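## Task

Take the blue sock with dots from the tray and fix it to an unoccupied peg on the sock dryer so it dangles downward. Dropping and re-grasping the sock is allowed. At the end the dryer must still hang from its rail, every sock already on it must remain clipped, and the robot must have released everything and backed away; a result that holds only because the robot supports it does not count.

## Robot and tools

Robot: two arms, left_arm and right_arm, each ending in a parallel gripper. The names are labels only, not image sides. In the shared world frame (metres) the origin lies on the table surface midway between the arms, +x reaches out across the table, +z is up, and left_arm sits toward +y. A gripper's own axes: fingers extend along its +z, and they close and open along its y. The reported end_effector_position is the spot between the pads, roughly 1 cm short of the fingertips; orientation comes as end_effector_quat_wxyz. Reported hand positions may be somewhat off, more so when the arm reaches far.

Row format (used by both motion tools): one flat list of 14 numbers covering both arms, each in [-1, 1]: left_arm dx, dy, dz, rx, ry, rz, opening, then right_arm in that same order. All 14 are required even when one arm stays still. dx..rz are an offset, not a pose: they are measured in that gripper's own axes, from the gripper's measured pose at the start of the action (for a call's first action, the pose in the last result of the scene). Scale: 1.0 equals 0.6 m for dx, dy, dz and 180 degrees for the rotation; rx, ry, rz form a single rotation vector. Opening is absolute, not an offset: +1 is wide open (0.093 m), -1 is shut. Optionally append 12 stiffness numbers in [0, 1], left_arm's six joints then right_arm's, in Joint positions order; they scale each joint's position gain and persist until changed.

execute_actions(actions): a list of up to 15 actions; each action is a table of up to 15 rows, one row per 1/30 s step. Each row is measured from the action's start pose, not from the row before. A short table repeats its final row to fill 15 steps. An empty list just returns the current state and images.

move(target, speed, blocking): target is one 14-number row as above, an offset from the pose in the scene's latest result that shows one. Each gripper travels in a straight line, all paths finishing together, lasting 0.5 to 10 s (cut off at 10 s). Rotation takes the shorter direction. speed is the path's top speed in m/s, 0.002 to 0.5, default 0.25; rotation is capped at twice that in rad/s. Paths do not avoid obstacles or the other arm, and grippers can lag, drift, or overshoot speed, especially with the arm near straight. Faster contact hits harder; aiming further past a contact presses harder. Opening is sent at the move's start. blocking=false returns after 0.5 s while motion continues; then use wait or stop before further actions or moves. The result adds a move: line with the ending (done, off_target, moving, held, fault) and limits (paced = the sent pose was clipped; held = some steps were blocked, after which the arm may surge) plus each gripper's distance to its target. If only one arm is named, the other ended done.

wait(seconds): 0 to 10; lets the scene run with arms holding their last command; returns early if a running move ends. stop(): brakes a running move; it needs stopping distance; fingers keep moving. zoom_image(camera, region): region [x0, y0, x1, y1] in pixels, at most 504 by 504, on one of cam_head_left, cam_head_right, cam_high, cam_low, cam_left_wrist, cam_right_wrist (all 504x504). finished_scene(scene): give the current scene number; irreversible, and the goal must already hold and stay held.

Controller behaviour: each step the commanded pose is clamped to within 70 mm and 16 degrees of the measured pose, then reached by damped IK that favours position over orientation. Large offsets can need several actions; after an action an arm continues at most to its last clamped pose, so send the remainder next. Joint friction can leave the hand up to about 31 mm short, and tiny commands may have no effect. Hand target lines show where each arm is currently being driven. A pose unreachable line means the clearance check altered or blocked that arm's command. To keep an arm still, send the offset back to its desired pose in the first call of a reply and zeros afterwards, always with its desired opening. Joint ranges (rad): waist -2.618..3.054, shoulder 0..3.142, elbow 0..3.142, wrist pitch -1.571..1.571, wrist yaw -1.571..1.571, wrist roll -2.094..2.094.

Gripping: grip_measured is the finger motor position on the opening scale. Pads meet near -0.94; every mm of object width adds about 0.0208; each gripper has a fixed bias up to about 0.02. Fingers stop at contact while the motor continues, so the reading barely reveals a grasp. Commanding further below the width reading squeezes harder, up to roughly 50 to 62 N per pad; thin parts under about 5 mm get less. Keep sending the closing value to keep hold. The last value in each arm's Joint positions is the opening in metres, valid as a gap only when nothing blocks the fingers.

Cameras: calibration gives K, distortion D and T_world_to_cam (world to camera); fixed cameras may be off by up to about 2.3 degrees and 9 mm, and wrist camera poses follow their arm's joint readings. Results list any camera whose numbers changed.

Avoid: knocking rigid objects off the table (fails the task), pulling the dryer off its rail or unclipping socks already hanging, arms colliding or pushing each other, fast impacts, drops and hard presses. Occasional outside tugs on held parts or pushes on loose objects may occur. Motor heat builds while holding loads: MOTOR HOT appears from 75 °C; at 90 °C that arm is halted for 10 s; at 100 °C it goes limp and falls. These are reported as OVER-TEMPERATURE FAULT lines. Release the sock on the peg and retract before ending the scene.

Each tool is called as a command line: name --argument value for each argument, lists and objects as JSON in quotes; but a table of rows of numbers goes row by row, as --pt "numbers of a row", without its own name.

## Session

execute_actions --actions '[]'

Scene clock: 0.00 s.
left_arm: end_effector_position=(+0.1852, +0.6355, +0.1139) grip_measured=+0.991 end_effector_quat_wxyz=(+0.009, +0.618, -0.670, -0.411) | right_arm: end_effector_position=(+0.2329, -0.4252, +0.1973) grip_measured=+0.984 end_effector_quat_wxyz=(+0.596, +0.318, +0.683, -0.277)
Joint positions: left_arm=[ 0.794  1.86   1.35  -1.033 -0.847 -0.687  0.093] | right_arm=[-0.215  0.372  0.22  -0.005  0.528  0.081  0.092]
Joint velocities: left_arm=[-0.002 -0.017  0.012  0.022 -0.081 -0.022 -0.002] | right_arm=[ 0.002 -0.007  0.017 -0.007  0.022  0.022  0.002]
Hand target (left_arm): +0.185, +0.636, +0.114; +0.009, +0.618, -0.670, -0.411
Hand target (right_arm): +0.233, -0.425, +0.197; +0.596, +0.318, +0.683, -0.277
Joint stiffness scale: left_arm=[1. 1. 1. 1. 1. 1.] | right_arm=[1. 1. 1. 1. 1. 1.]

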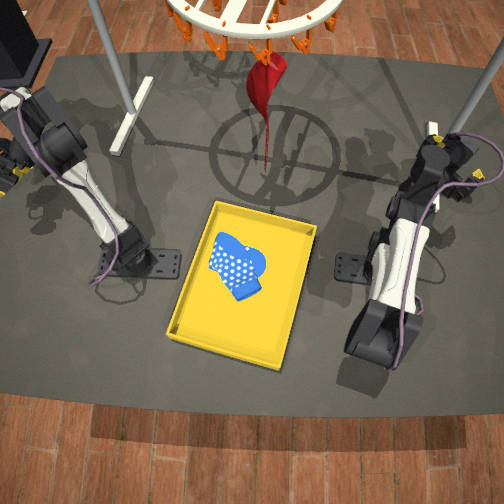

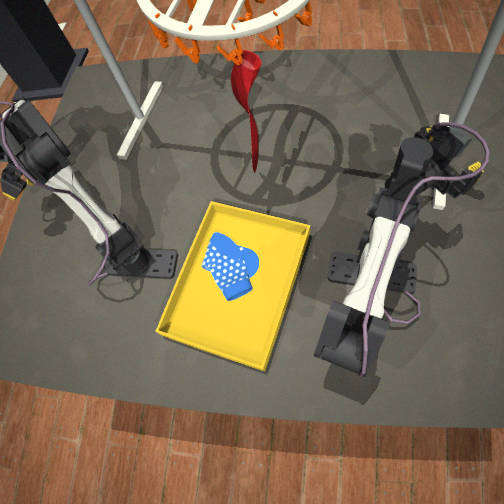

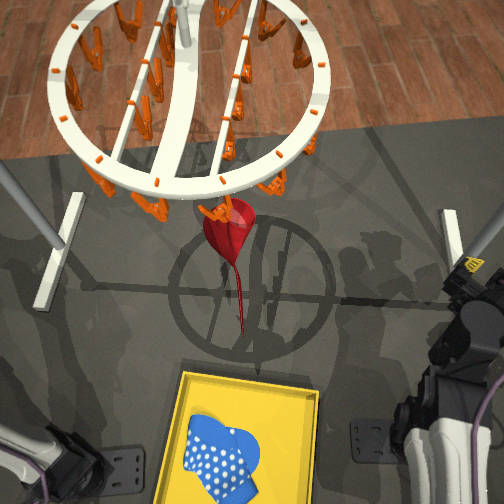

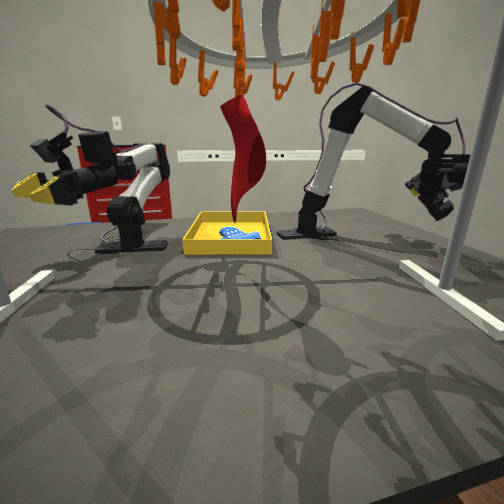

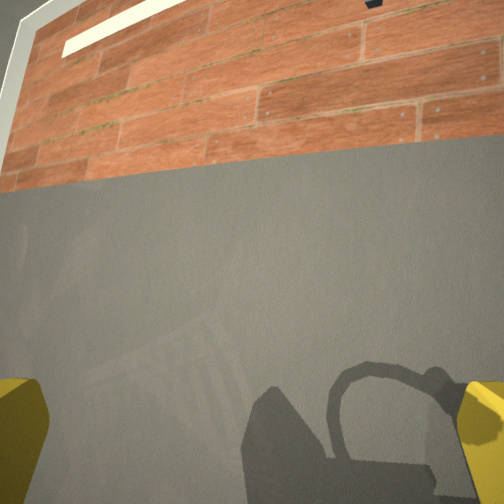

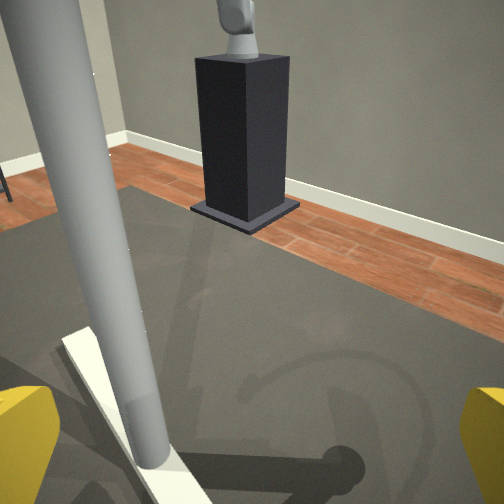

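zoom_image --camera "cam_high" --region '[40, 100, 340, 280]'

zoom_image --camera "cam_low" --region '[140, 0, 430, 140]'

zoom_image --camera "cam_head_left" --region '[150, 0, 350, 100]'

zoom_image --camera "cam_head_left" --region '[160, 190, 330, 380]'

Region (40, 100, 340, 280) of cam_high's 504x504 image, scaled by 1.680, with more detail than that image has; it fills the top 302 rows of this view, and the rest is white.

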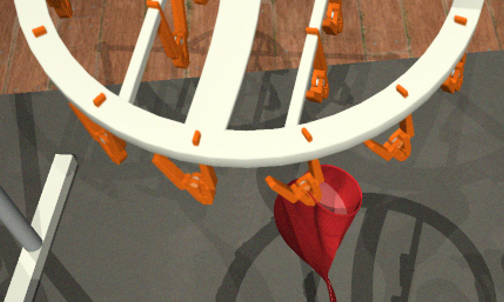

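Region (140, 0, 430, 140) of cam_low's 504x504 image, scaled by 1.738, with more detail than that image has; it fills the top 243 rows of this view, and the rest is white.

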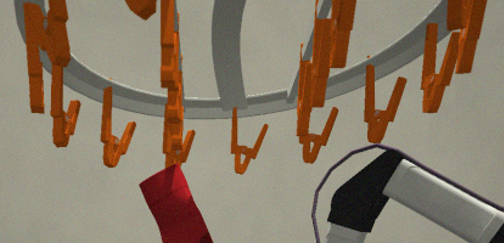

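Region (150, 0, 350, 100) of cam_head_left's 504x504 image, scaled by 2.520, with more detail than that image has.

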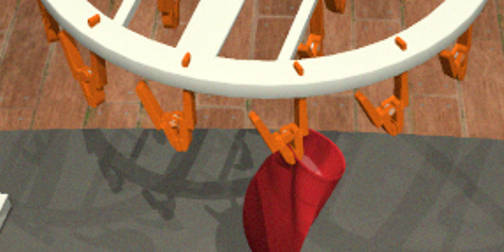

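Region (160, 190, 330, 380) of cam_head_left's 504x504 image, scaled by 2.653, with more detail than that image has; it fills the left 451 columns of this view, and the rest is white.

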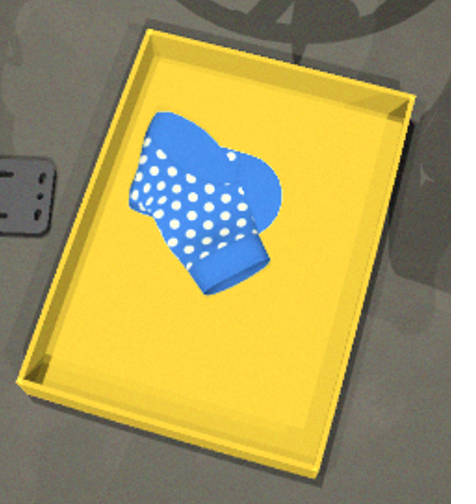

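move --target '[0.502,0.131,-0.482,0.305,-0.089,0.596,0.2,-0.051,0.263,-0.278,-0.388,-0.037,-0.026,0.5]' --speed 0.3

Scene clock: 99.97 s.
left_arm: end_effector_position=(+0.2025, +0.2225, +0.1910) grip_measured=+0.202 end_effector_quat_wxyz=(+0.036, +0.252, +0.967, +0.010) | right_arm: end_effector_position=(+0.2510, -0.2031, +0.2302) grip_measured=+0.501 end_effector_quat_wxyz=(+0.680, -0.117, +0.714, +0.118)
Joint positions: left_arm=[-0.47   1.22   1.267 -1.551 -0.036  0.037  0.055] | right_arm=[ 0.236  0.085  0.277 -0.24  -0.22  -0.     0.069]
Joint velocities: left_arm=[-0.002 -0.002 -0.012 -0.022 -0.022 -0.037 -0.   ] | right_arm=[ 0.002  0.027 -0.002  0.051  0.037 -0.066  0.   ]
Hand target (left_arm): +0.203, +0.218, +0.192; +0.029, +0.261, +0.965, +0.007
Hand target (right_arm): +0.249, -0.200, +0.248; +0.693, -0.125, +0.699, +0.121
Off the commanded pose (left_arm): 0.010 m, 4 deg.
Off the commanded pose (right_arm): 0.020 m, 3 deg.
Joint stiffness scale: left_arm=[1. 1. 1. 1. 1. 1.] | right_arm=[1. 1. 1. 1. 1. 1.]
joint sent to its limit (left arm) — the command would take joint 4 (wrist pitch) past its lower limit, so that joint was sent only as far as its limit.
move: off_target (left_arm, right_arm)
camera_calibration (this result's frames):
cam_left_wrist: T_world_to_cam=[[-0.486503, -0.872143, -0.051772, 0.303185], [-0.816246, 0.432593, 0.382892, 0.0318815], [-0.311541, 0.228537, -0.922341, 0.269274], [0, 0, 0, 1]] pos_world=[0.257413, 0.18909, 0.251852]
cam_right_wrist: T_world_to_cam=[[0.335993, -0.941618, -0.0215432, -0.268767], [-0.45672, -0.14288, -0.878062, 0.326678], [0.823721, 0.304862, -0.478062, 0.0484637], [0, 0, 0, 1]] pos_world=[0.199584, -0.221175, 0.304222]

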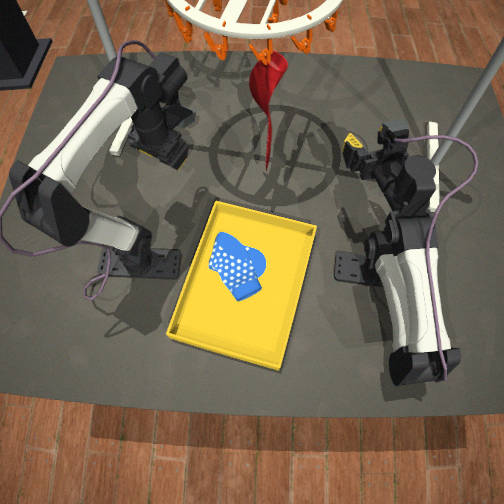

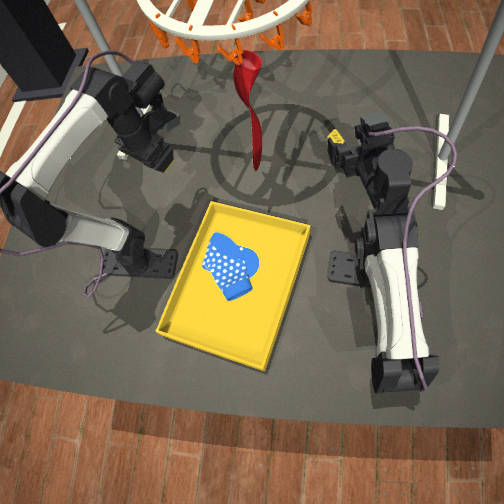

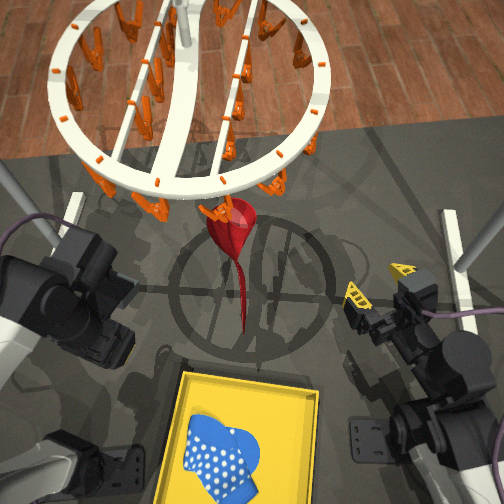

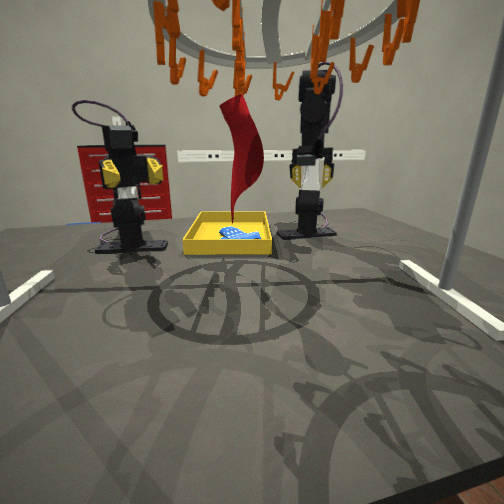

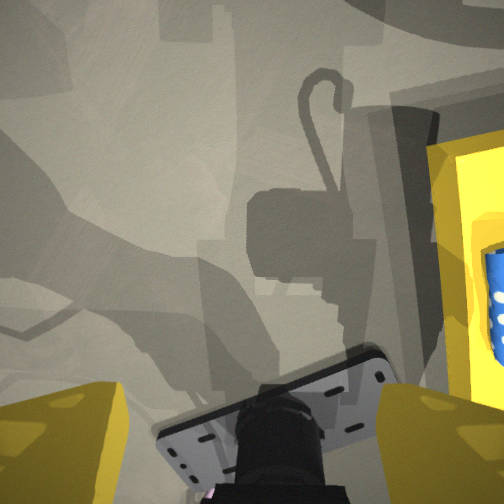

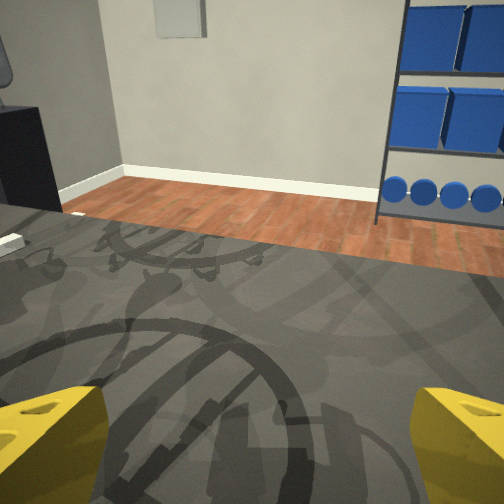

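move --target '[0.153,-0.46,0.15,0,0,0.7,0.0,0,0,0,0,0,0,0.5]' --speed 0.3

Scene clock: 110.77 s.
left_arm: end_effector_position=(+0.0017, +0.0344, +0.0811) grip_measured=+0.002 end_effector_quat_wxyz=(-0.002, +0.974, +0.223, +0.048) | right_arm: end_effector_position=(+0.2510, -0.2030, +0.2308) grip_measured=+0.501 end_effector_quat_wxyz=(+0.681, -0.117, +0.713, +0.118)
Joint positions: left_arm=[-1.738  1.621  1.163 -1.154 -0.088  0.947  0.045] | right_arm=[ 0.236  0.086  0.277 -0.236 -0.22  -0.     0.069]
Joint velocities: left_arm=[-0.007 -0.002  0.007 -0.037 -0.051  0.022 -0.001] | right_arm=[ 0.012 -0.007  0.012  0.022 -0.022  0.037 -0.001]
Hand target (left_arm): -0.001, +0.028, +0.080; +0.001, +0.975, +0.214, +0.050
Hand target (right_arm): +0.251, -0.203, +0.230; +0.680, -0.117, +0.714, +0.118
Off the commanded pose (left_arm): 0.011 m, 2 deg.
Off the commanded pose (right_arm): 0.001 m, 0 deg.
Joint stiffness scale: left_arm=[1. 1. 1. 1. 1. 1.] | right_arm=[1. 1. 1. 1. 1. 1.]
move: off_target (left_arm)
camera_calibration (this result's frames):
cam_left_wrist: T_world_to_cam=[[-0.43196, 0.901363, -0.0308949, -0.0270166], [0.759756, 0.382129, 0.526069, -0.0212049], [0.485985, 0.203768, -0.849881, 0.141887], [0, 0, 0, 1]] pos_world=[-0.0645146, 0.00354271, 0.130908]
cam_right_wrist: T_world_to_cam=[[0.336409, -0.941483, -0.0209377, -0.268901], [-0.454334, -0.142787, -0.879314, 0.326995], [0.82487, 0.305321, -0.475783, 0.0479797], [0, 0, 0, 1]] pos_world=[0.199449, -0.221125, 0.304729]

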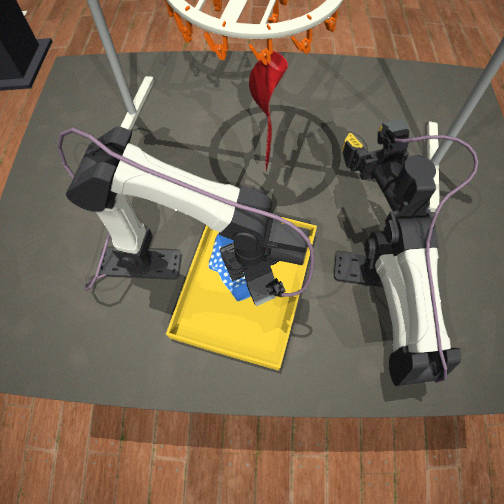

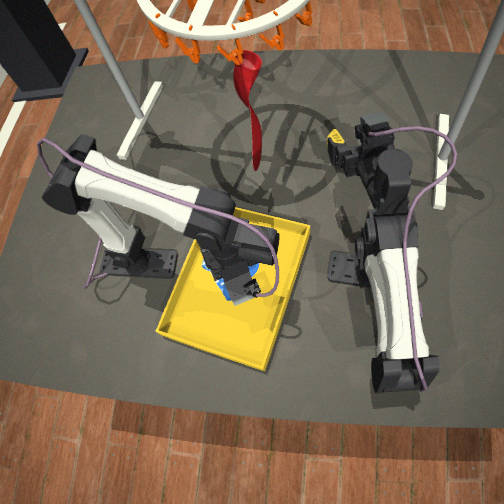

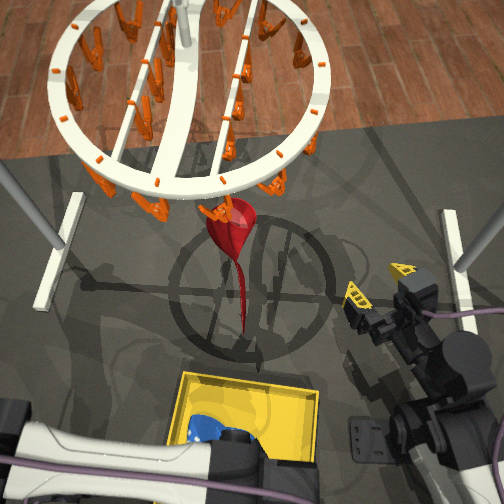

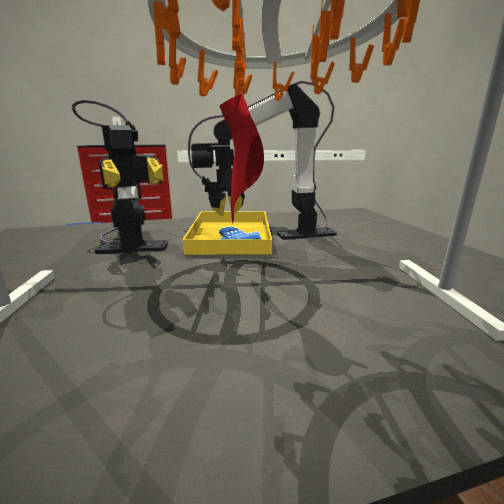

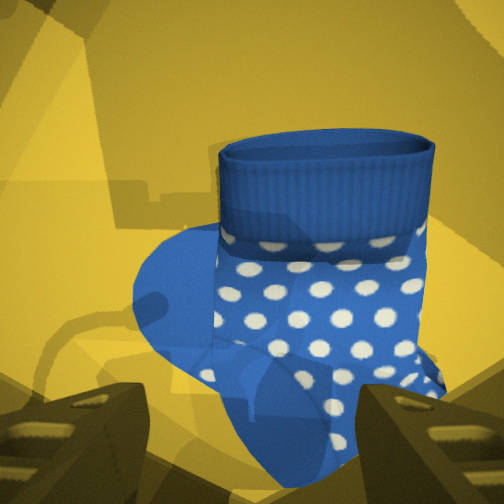

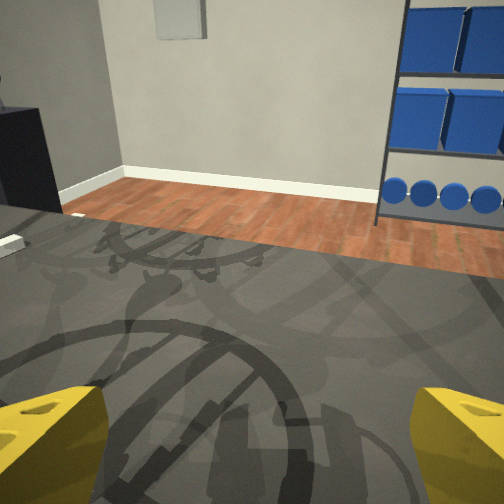

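move --target '[-0.045,-0.036,0.04,0,0,0,0,0,0,0,0,0,0,0.5]' --speed 0.1

move --target '[-0.006,0,0.065,0,0,0,0,0,0,0,0,0,0,0.5]' --speed 0.05

Scene clock: 121.47 s.
left_arm: end_effector_position=(-0.0280, +0.0358, +0.0670) grip_measured=+0.002 end_effector_quat_wxyz=(+0.016, +0.973, +0.225, +0.041) | right_arm: end_effector_position=(+0.2510, -0.2030, +0.2308) grip_measured=+0.501 end_effector_quat_wxyz=(+0.681, -0.117, +0.713, +0.118)
Joint positions: left_arm=[-1.846  1.621  1.106 -1.067 -0.088  0.838  0.045] | right_arm=[ 0.236  0.086  0.277 -0.236 -0.22  -0.     0.069]
Joint velocities: left_arm=[-0.002  0.002  0.007  0.007 -0.022 -0.022 -0.   ] | right_arm=[ 0.002  0.002 -0.002 -0.007 -0.022 -0.022 -0.   ]
Hand target (left_arm): -0.029, +0.043, +0.055; -0.002, +0.974, +0.223, +0.050
Hand target (right_arm): +0.251, -0.203, +0.231; +0.681, -0.117, +0.713, +0.118
Off the commanded pose (left_arm): 0.015 m, 2 deg.
Off the commanded pose (right_arm): 0.000 m, 0 deg.
Joint stiffness scale: left_arm=[1. 1. 1. 1. 1. 1.] | right_arm=[1. 1. 1. 1. 1. 1.]
move: off_target (left_arm)
camera_calibration (this result's frames):
cam_left_wrist: T_world_to_cam=[[-0.43322, 0.899056, -0.0633885, -0.0393112], [0.762407, 0.403066, 0.506234, 0.00891681], [0.480683, 0.170983, -0.860064, 0.145782], [0, 0, 0, 1]] pos_world=[-0.0939035, 0.00682274, 0.118376]
cam_right_wrist: T_world_to_cam=[[0.336409, -0.941483, -0.0209377, -0.268901], [-0.454334, -0.142787, -0.879314, 0.326995], [0.82487, 0.305321, -0.475783, 0.0479797], [0, 0, 0, 1]] pos_world=[0.199449, -0.221125, 0.304729]

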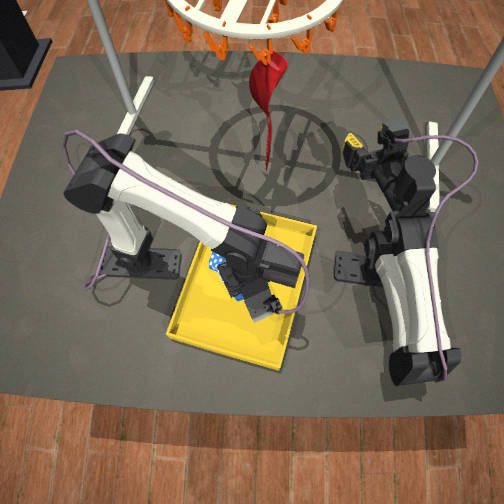

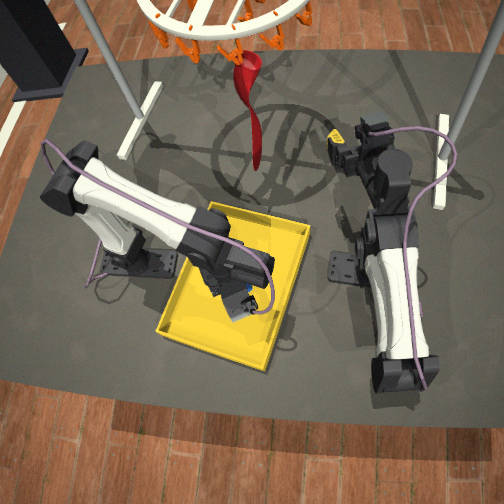

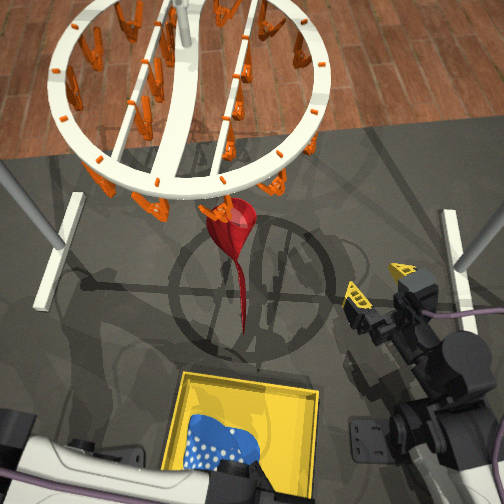

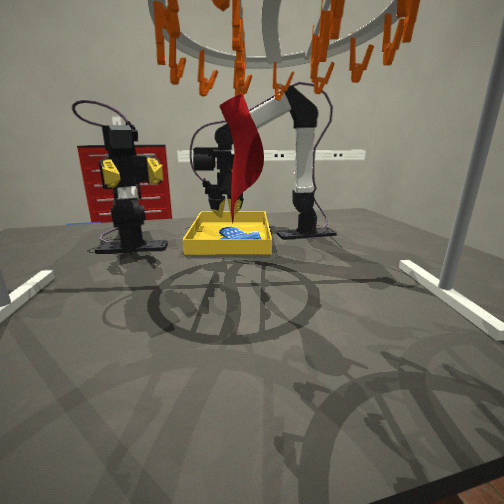

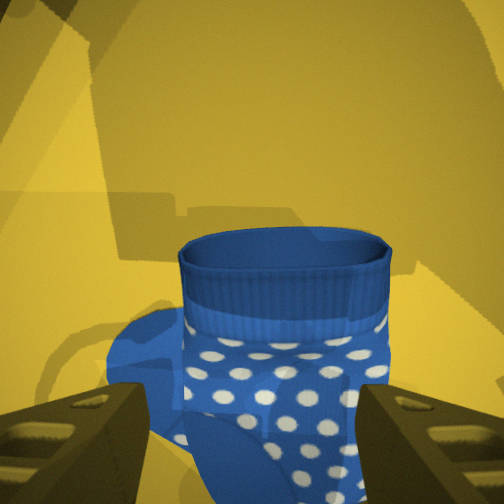

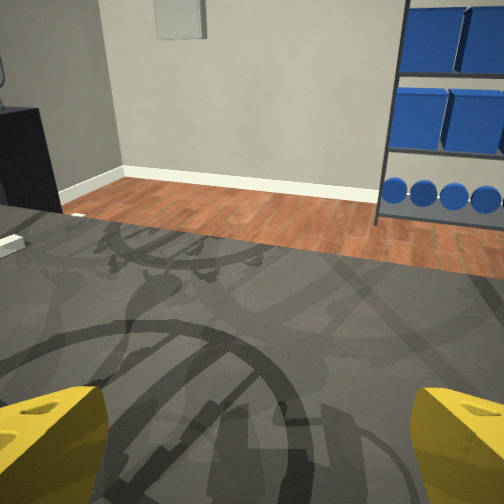

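Scene clock: 122.73 s.
left_arm: end_effector_position=(-0.0304, +0.0272, +0.0398) grip_measured=+0.002 end_effector_quat_wxyz=(+0.032, +0.973, +0.226, +0.032) | right_arm: end_effector_position=(+0.2510, -0.2030, +0.2308) grip_measured=+0.501 end_effector_quat_wxyz=(+0.681, -0.117, +0.713, +0.118)
Joint positions: left_arm=[-1.846  1.656  1.029 -0.919 -0.088  0.838  0.045] | right_arm=[ 0.236  0.086  0.277 -0.236 -0.22  -0.     0.069]
Joint velocities: left_arm=[-0.007 -0.002  0.002  0.022  0.007  0.037  0.001] | right_arm=[-0.002 -0.002  0.002 -0.066  0.007 -0.007 -0.   ]
Hand target (left_arm): -0.027, +0.034, +0.029; +0.016, +0.973, +0.225, +0.041
Hand target (right_arm): +0.251, -0.203, +0.231; +0.681, -0.117, +0.713, +0.118
Off the commanded pose (left_arm): 0.014 m, 2 deg.
Off the commanded pose (right_arm): 0.000 m, 0 deg.
Joint stiffness scale: left_arm=[1. 1. 1. 1. 1. 1.] | right_arm=[1. 1. 1. 1. 1. 1.]
move: off_target (left_arm)
camera_calibration (this result's frames):
cam_left_wrist: T_world_to_cam=[[-0.434338, 0.896177, -0.0906444, -0.0332415], [0.767248, 0.420806, 0.483996, 0.0285896], [0.47189, 0.140672, -0.870363, 0.125994], [0, 0, 0, 1]] pos_world=[-0.0958288, 0.0000358346, 0.0928102]
cam_right_wrist: T_world_to_cam=[[0.336409, -0.941483, -0.0209377, -0.268901], [-0.454334, -0.142787, -0.879314, 0.326995], [0.82487, 0.305321, -0.475783, 0.0479797], [0, 0, 0, 1]] pos_world=[0.199449, -0.221125, 0.304729]

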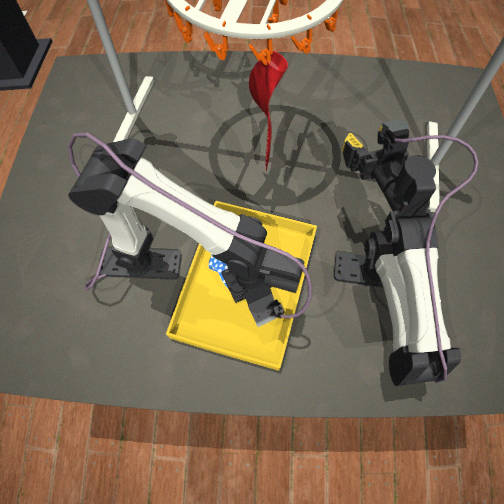

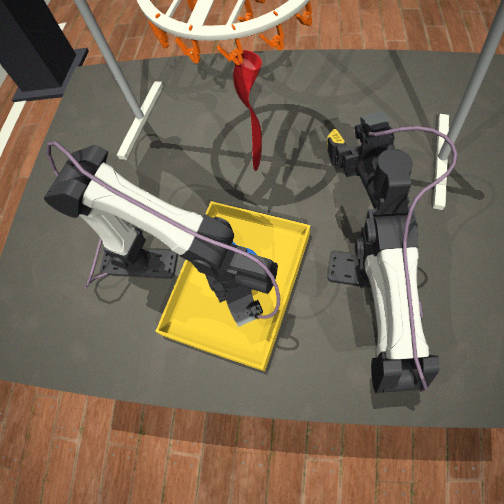

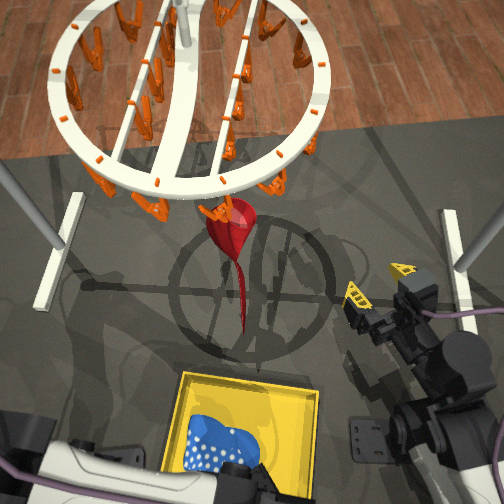

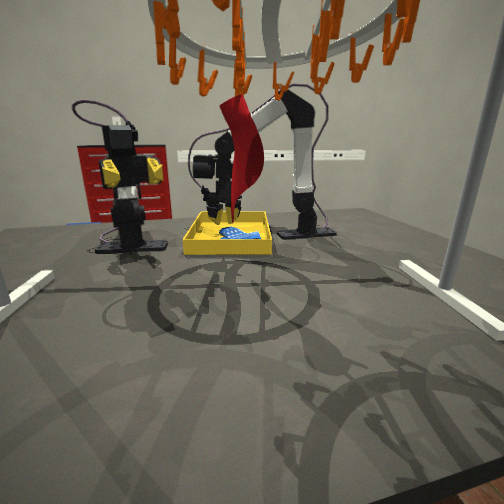

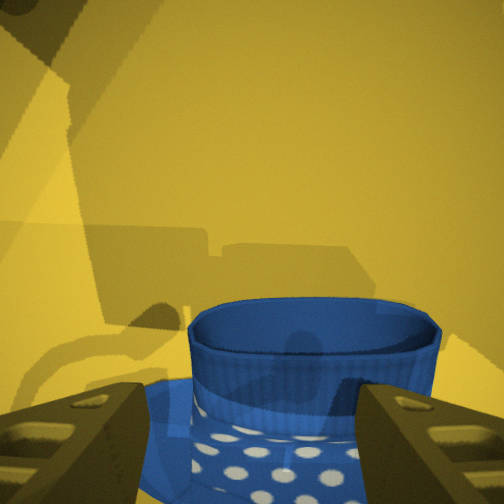

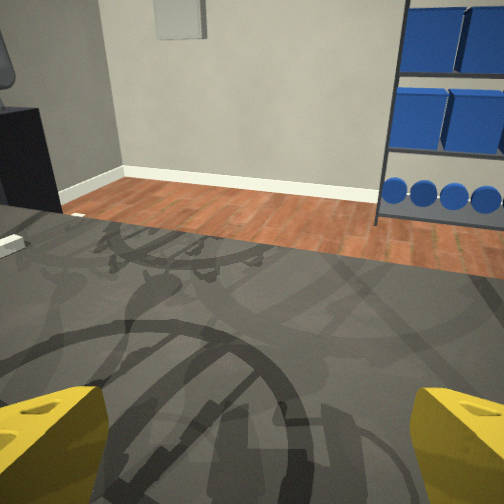

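move --target '[0,0,-0.167,0,0,0,0.3,0,0,0,0,0,0,0.5]' --speed 0.3

move --target '[0.43,0.0,-0.344,-0.437,-0.14,-0.676,0.3,0,0,0,0,0,0,0.5]' --speed 0.4

Scene clock: 151.63 s.
left_arm: end_effector_position=(-0.0364, +0.0293, +0.1373) grip_measured=+0.298 end_effector_quat_wxyz=(+0.035, +0.973, +0.228, +0.030) | right_arm: end_effector_position=(+0.2510, -0.2030, +0.2308) grip_measured=+0.501 end_effector_quat_wxyz=(+0.681, -0.117, +0.713, +0.118)
Joint positions: left_arm=[-1.868  1.579  1.344 -1.307 -0.088  0.81   0.06 ] | right_arm=[ 0.236  0.086  0.277 -0.236 -0.22  -0.     0.069]
Joint velocities: left_arm=[-0.007 -0.017 -0.007 -0.081  0.037 -0.051  0.   ] | right_arm=[ 0.012 -0.012  0.002  0.022 -0.037 -0.051 -0.001]
Hand target (left_arm): -0.039, +0.031, +0.139; +0.032, +0.973, +0.225, +0.033
Hand target (right_arm): +0.251, -0.203, +0.231; +0.681, -0.117, +0.713, +0.118
Off the commanded pose (left_arm): 0.004 m, 0 deg.
Off the commanded pose (right_arm): 0.000 m, 0 deg.
Joint stiffness scale: left_arm=[1. 1. 1. 1. 1. 1.] | right_arm=[1. 1. 1. 1. 1. 1.]
move: done
camera_calibration (this result's frames):
cam_left_wrist: T_world_to_cam=[[-0.438925, 0.89346, -0.0952555, -0.0283248], [0.766502, 0.42764, 0.479164, -0.0144257], [0.468849, 0.137304, -0.872541, 0.21367], [0, 0, 0, 1]] pos_world=[-0.101554, 0.0021385, 0.19065]
cam_right_wrist: T_world_to_cam=[[0.336409, -0.941483, -0.0209377, -0.268901], [-0.454334, -0.142787, -0.879314, 0.326995], [0.82487, 0.305321, -0.475783, 0.0479797], [0, 0, 0, 1]] pos_world=[0.199449, -0.221125, 0.304729]

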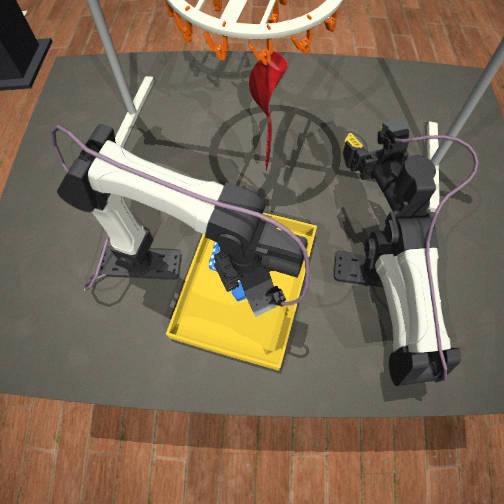

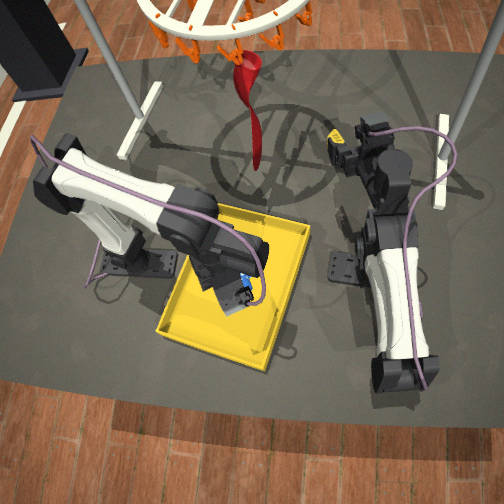

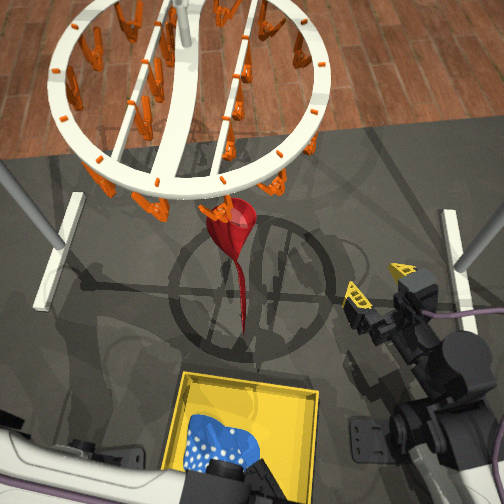

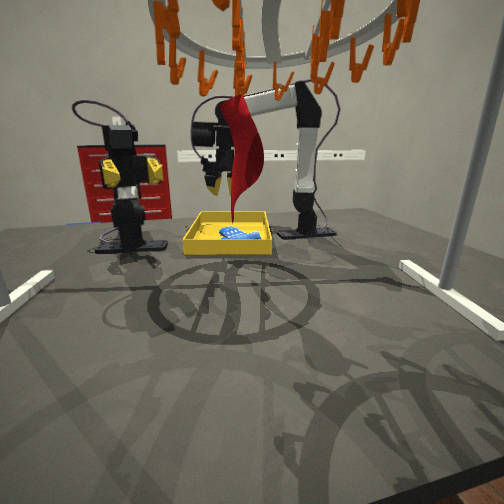

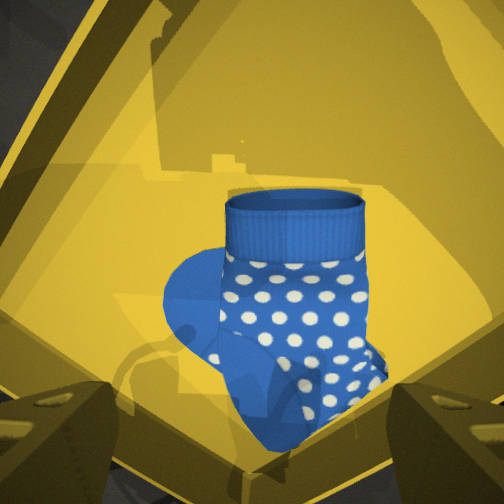

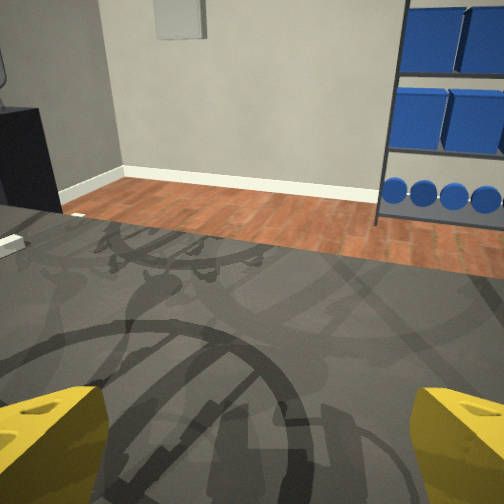

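Scene clock: 155.40 s.
left_arm: end_effector_position=(+0.1769, +0.1564, +0.3501) grip_measured=+0.299 end_effector_quat_wxyz=(+0.567, +0.091, +0.815, -0.074) | right_arm: end_effector_position=(+0.2510, -0.2030, +0.2308) grip_measured=+0.501 end_effector_quat_wxyz=(+0.681, -0.117, +0.713, +0.118)
Joint positions: left_arm=[-1.656  0.982  1.347 -1.546 -1.188 -1.171  0.06 ] | right_arm=[ 0.236  0.086  0.277 -0.236 -0.22  -0.     0.069]
Joint velocities: left_arm=[-0.007  0.002  0.002  0.007 -0.037 -0.037  0.001] | right_arm=[ 0.002 -0.002 -0.017  0.051 -0.037 -0.007 -0.   ]
Hand target (left_arm): +0.179, +0.156, +0.352; +0.569, +0.087, +0.815, -0.066
Hand target (right_arm): +0.251, -0.203, +0.231; +0.681, -0.117, +0.713, +0.118
Off the commanded pose (left_arm): 0.004 m, 2 deg.
Off the commanded pose (right_arm): 0.000 m, 0 deg.
Joint stiffness scale: left_arm=[1. 1. 1. 1. 1. 1.] | right_arm=[1. 1. 1. 1. 1. 1.]
joint sent to its limit (left arm) — the command would take joint 4 (wrist pitch) past its lower limit, so that joint was sent only as far as its limit.
move: done
camera_calibration (this result's frames):
cam_left_wrist: T_world_to_cam=[[-0.220806, -0.975265, 0.0101411, 0.18879], [-0.708917, 0.153345, -0.68842, 0.37834], [0.669837, -0.159196, -0.725241, 0.241156], [0, 0, 0, 1]] pos_world=[0.148362, 0.164495, 0.433439]
cam_right_wrist: T_world_to_cam=[[0.336409, -0.941483, -0.0209377, -0.268901], [-0.454334, -0.142787, -0.879314, 0.326995], [0.82487, 0.305321, -0.475783, 0.0479797], [0, 0, 0, 1]] pos_world=[0.199449, -0.221125, 0.304729]

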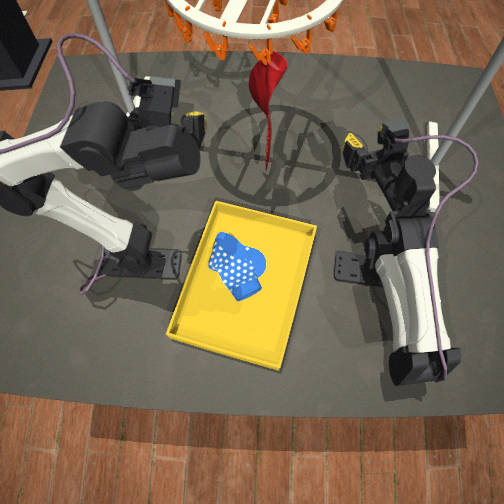

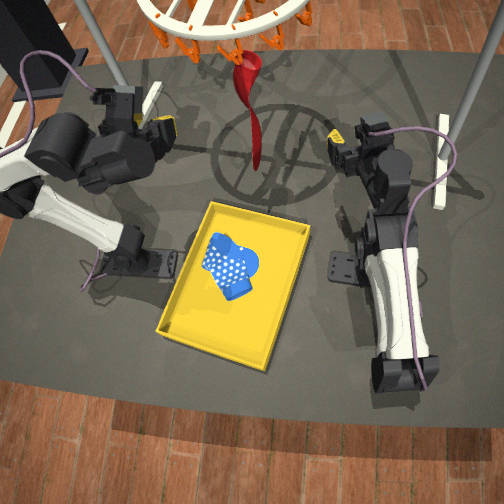

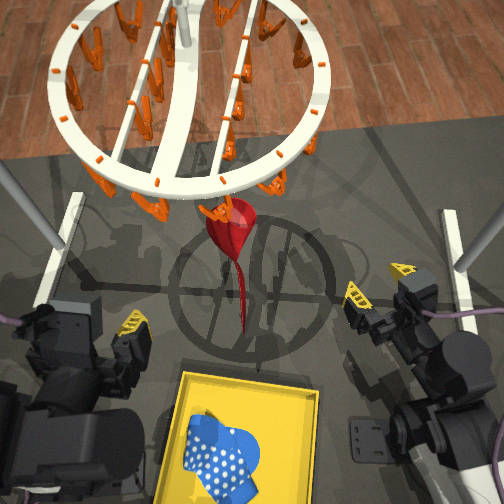

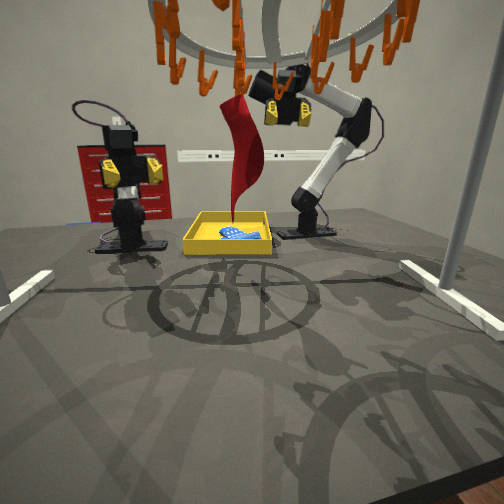

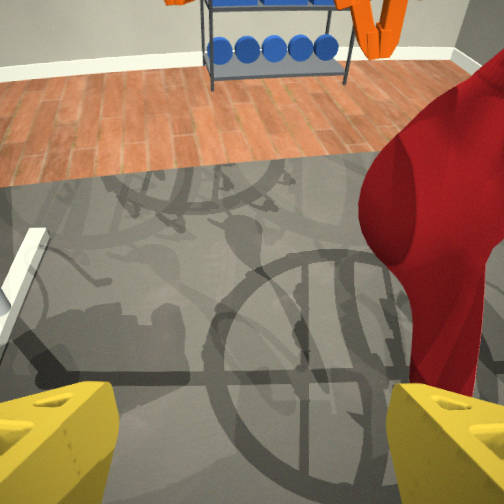

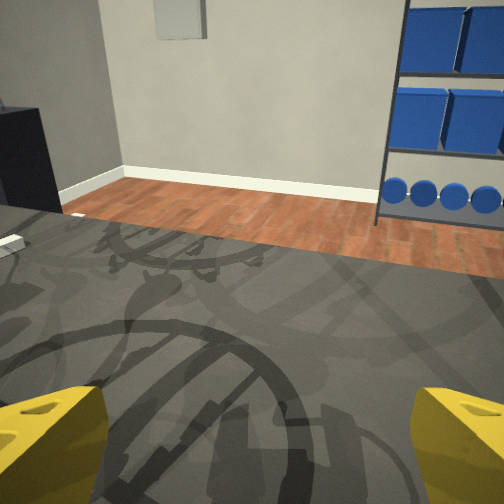

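move --target '[-0.137,-0.034,0.036,0,0,0,0.3,0.173,0.247,-0.083,-0.17,0.464,-0.182,0.5]' --speed 0.35

Scene clock: 175.77 s.
left_arm: end_effector_position=(+0.2196, +0.1315, +0.4186) grip_measured=+0.299 end_effector_quat_wxyz=(+0.567, +0.090, +0.815, -0.077) | right_arm: end_effector_position=(+0.1505, -0.0879, +0.1266) grip_measured=+0.501 end_effector_quat_wxyz=(+0.003, -0.490, +0.872, -0.015)
Joint positions: left_arm=[-1.322  1.085  1.612 -1.188 -0.976 -0.597  0.06 ] | right_arm=[ 1.128  1.353  1.104 -1.331  0.029 -0.018  0.069]
Joint velocities: left_arm=[-0.007  0.012 -0.007  0.037  0.051  0.037  0.001] | right_arm=[-0.007 -0.002 -0.002  0.022  0.037 -0.051  0.001]
Hand target (left_arm): +0.222, +0.127, +0.420; +0.565, +0.092, +0.816, -0.075
Hand target (right_arm): +0.149, -0.084, +0.132; +0.001, -0.496, +0.868, -0.011
Off the commanded pose (left_arm): 0.005 m, 0 deg.
Off the commanded pose (right_arm): 0.009 m, 2 deg.
Joint stiffness scale: left_arm=[1. 1. 1. 1. 1. 1.] | right_arm=[1. 1. 1. 1. 1. 1.]
move: done
camera_calibration (this result's frames):
cam_left_wrist: T_world_to_cam=[[-0.222842, -0.97471, 0.0167944, 0.170838], [-0.70892, 0.150202, -0.689109, 0.460315], [0.669159, -0.165468, -0.724463, 0.258937], [0, 0, 0, 1]] pos_world=[0.191127, 0.140223, 0.501929]
cam_right_wrist: T_world_to_cam=[[0.848621, -0.528641, 0.0195239, -0.17484], [-0.480674, -0.755158, 0.445745, -0.0115623], [-0.220896, -0.387653, -0.894947, 0.19573], [0, 0, 0, 1]] pos_world=[0.186051, -0.0252834, 0.183735]

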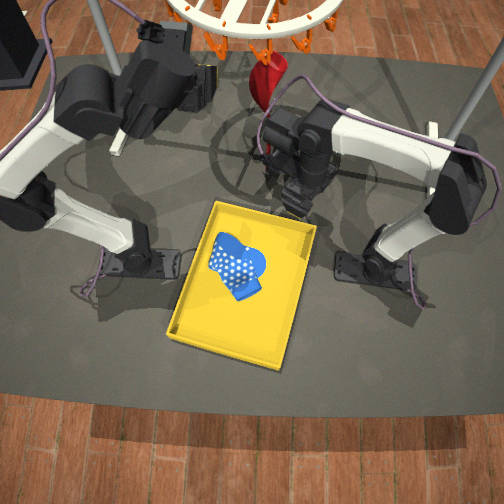

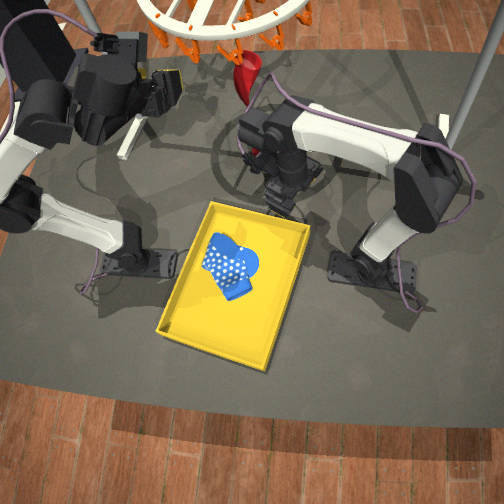

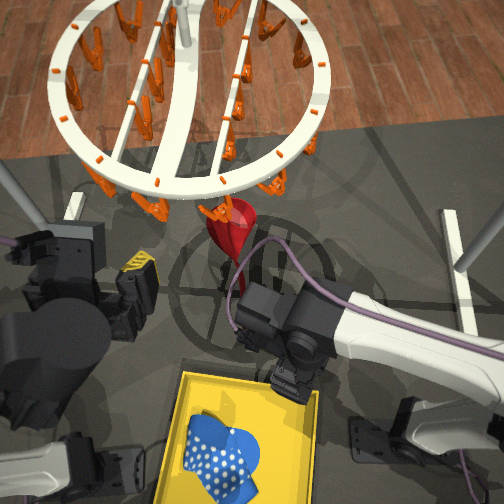

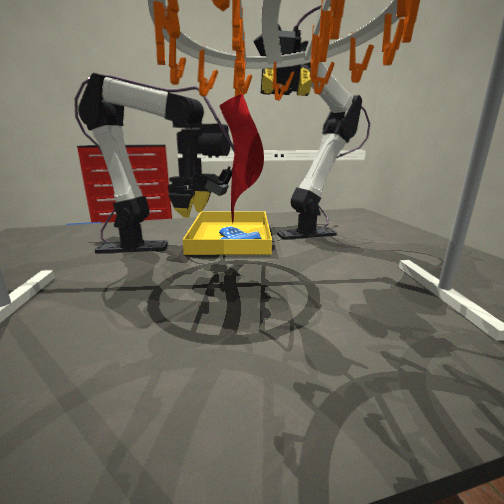

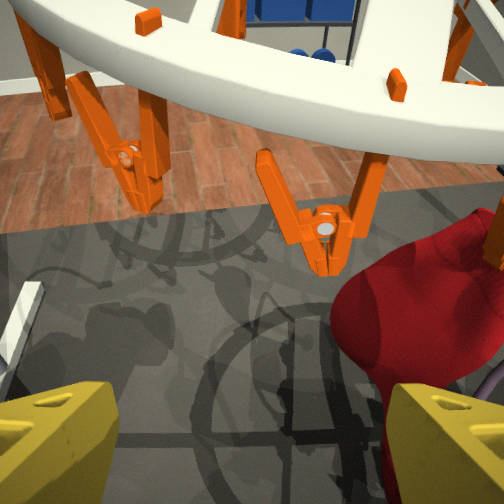

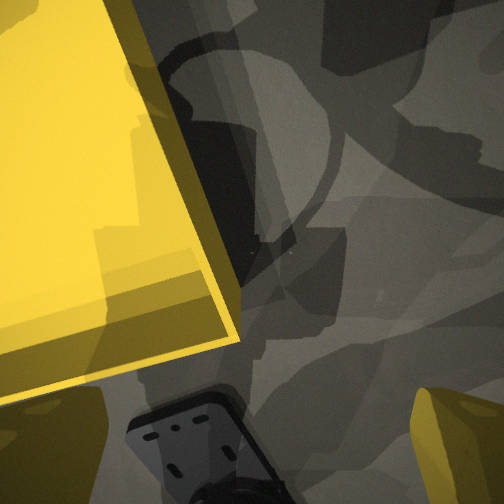

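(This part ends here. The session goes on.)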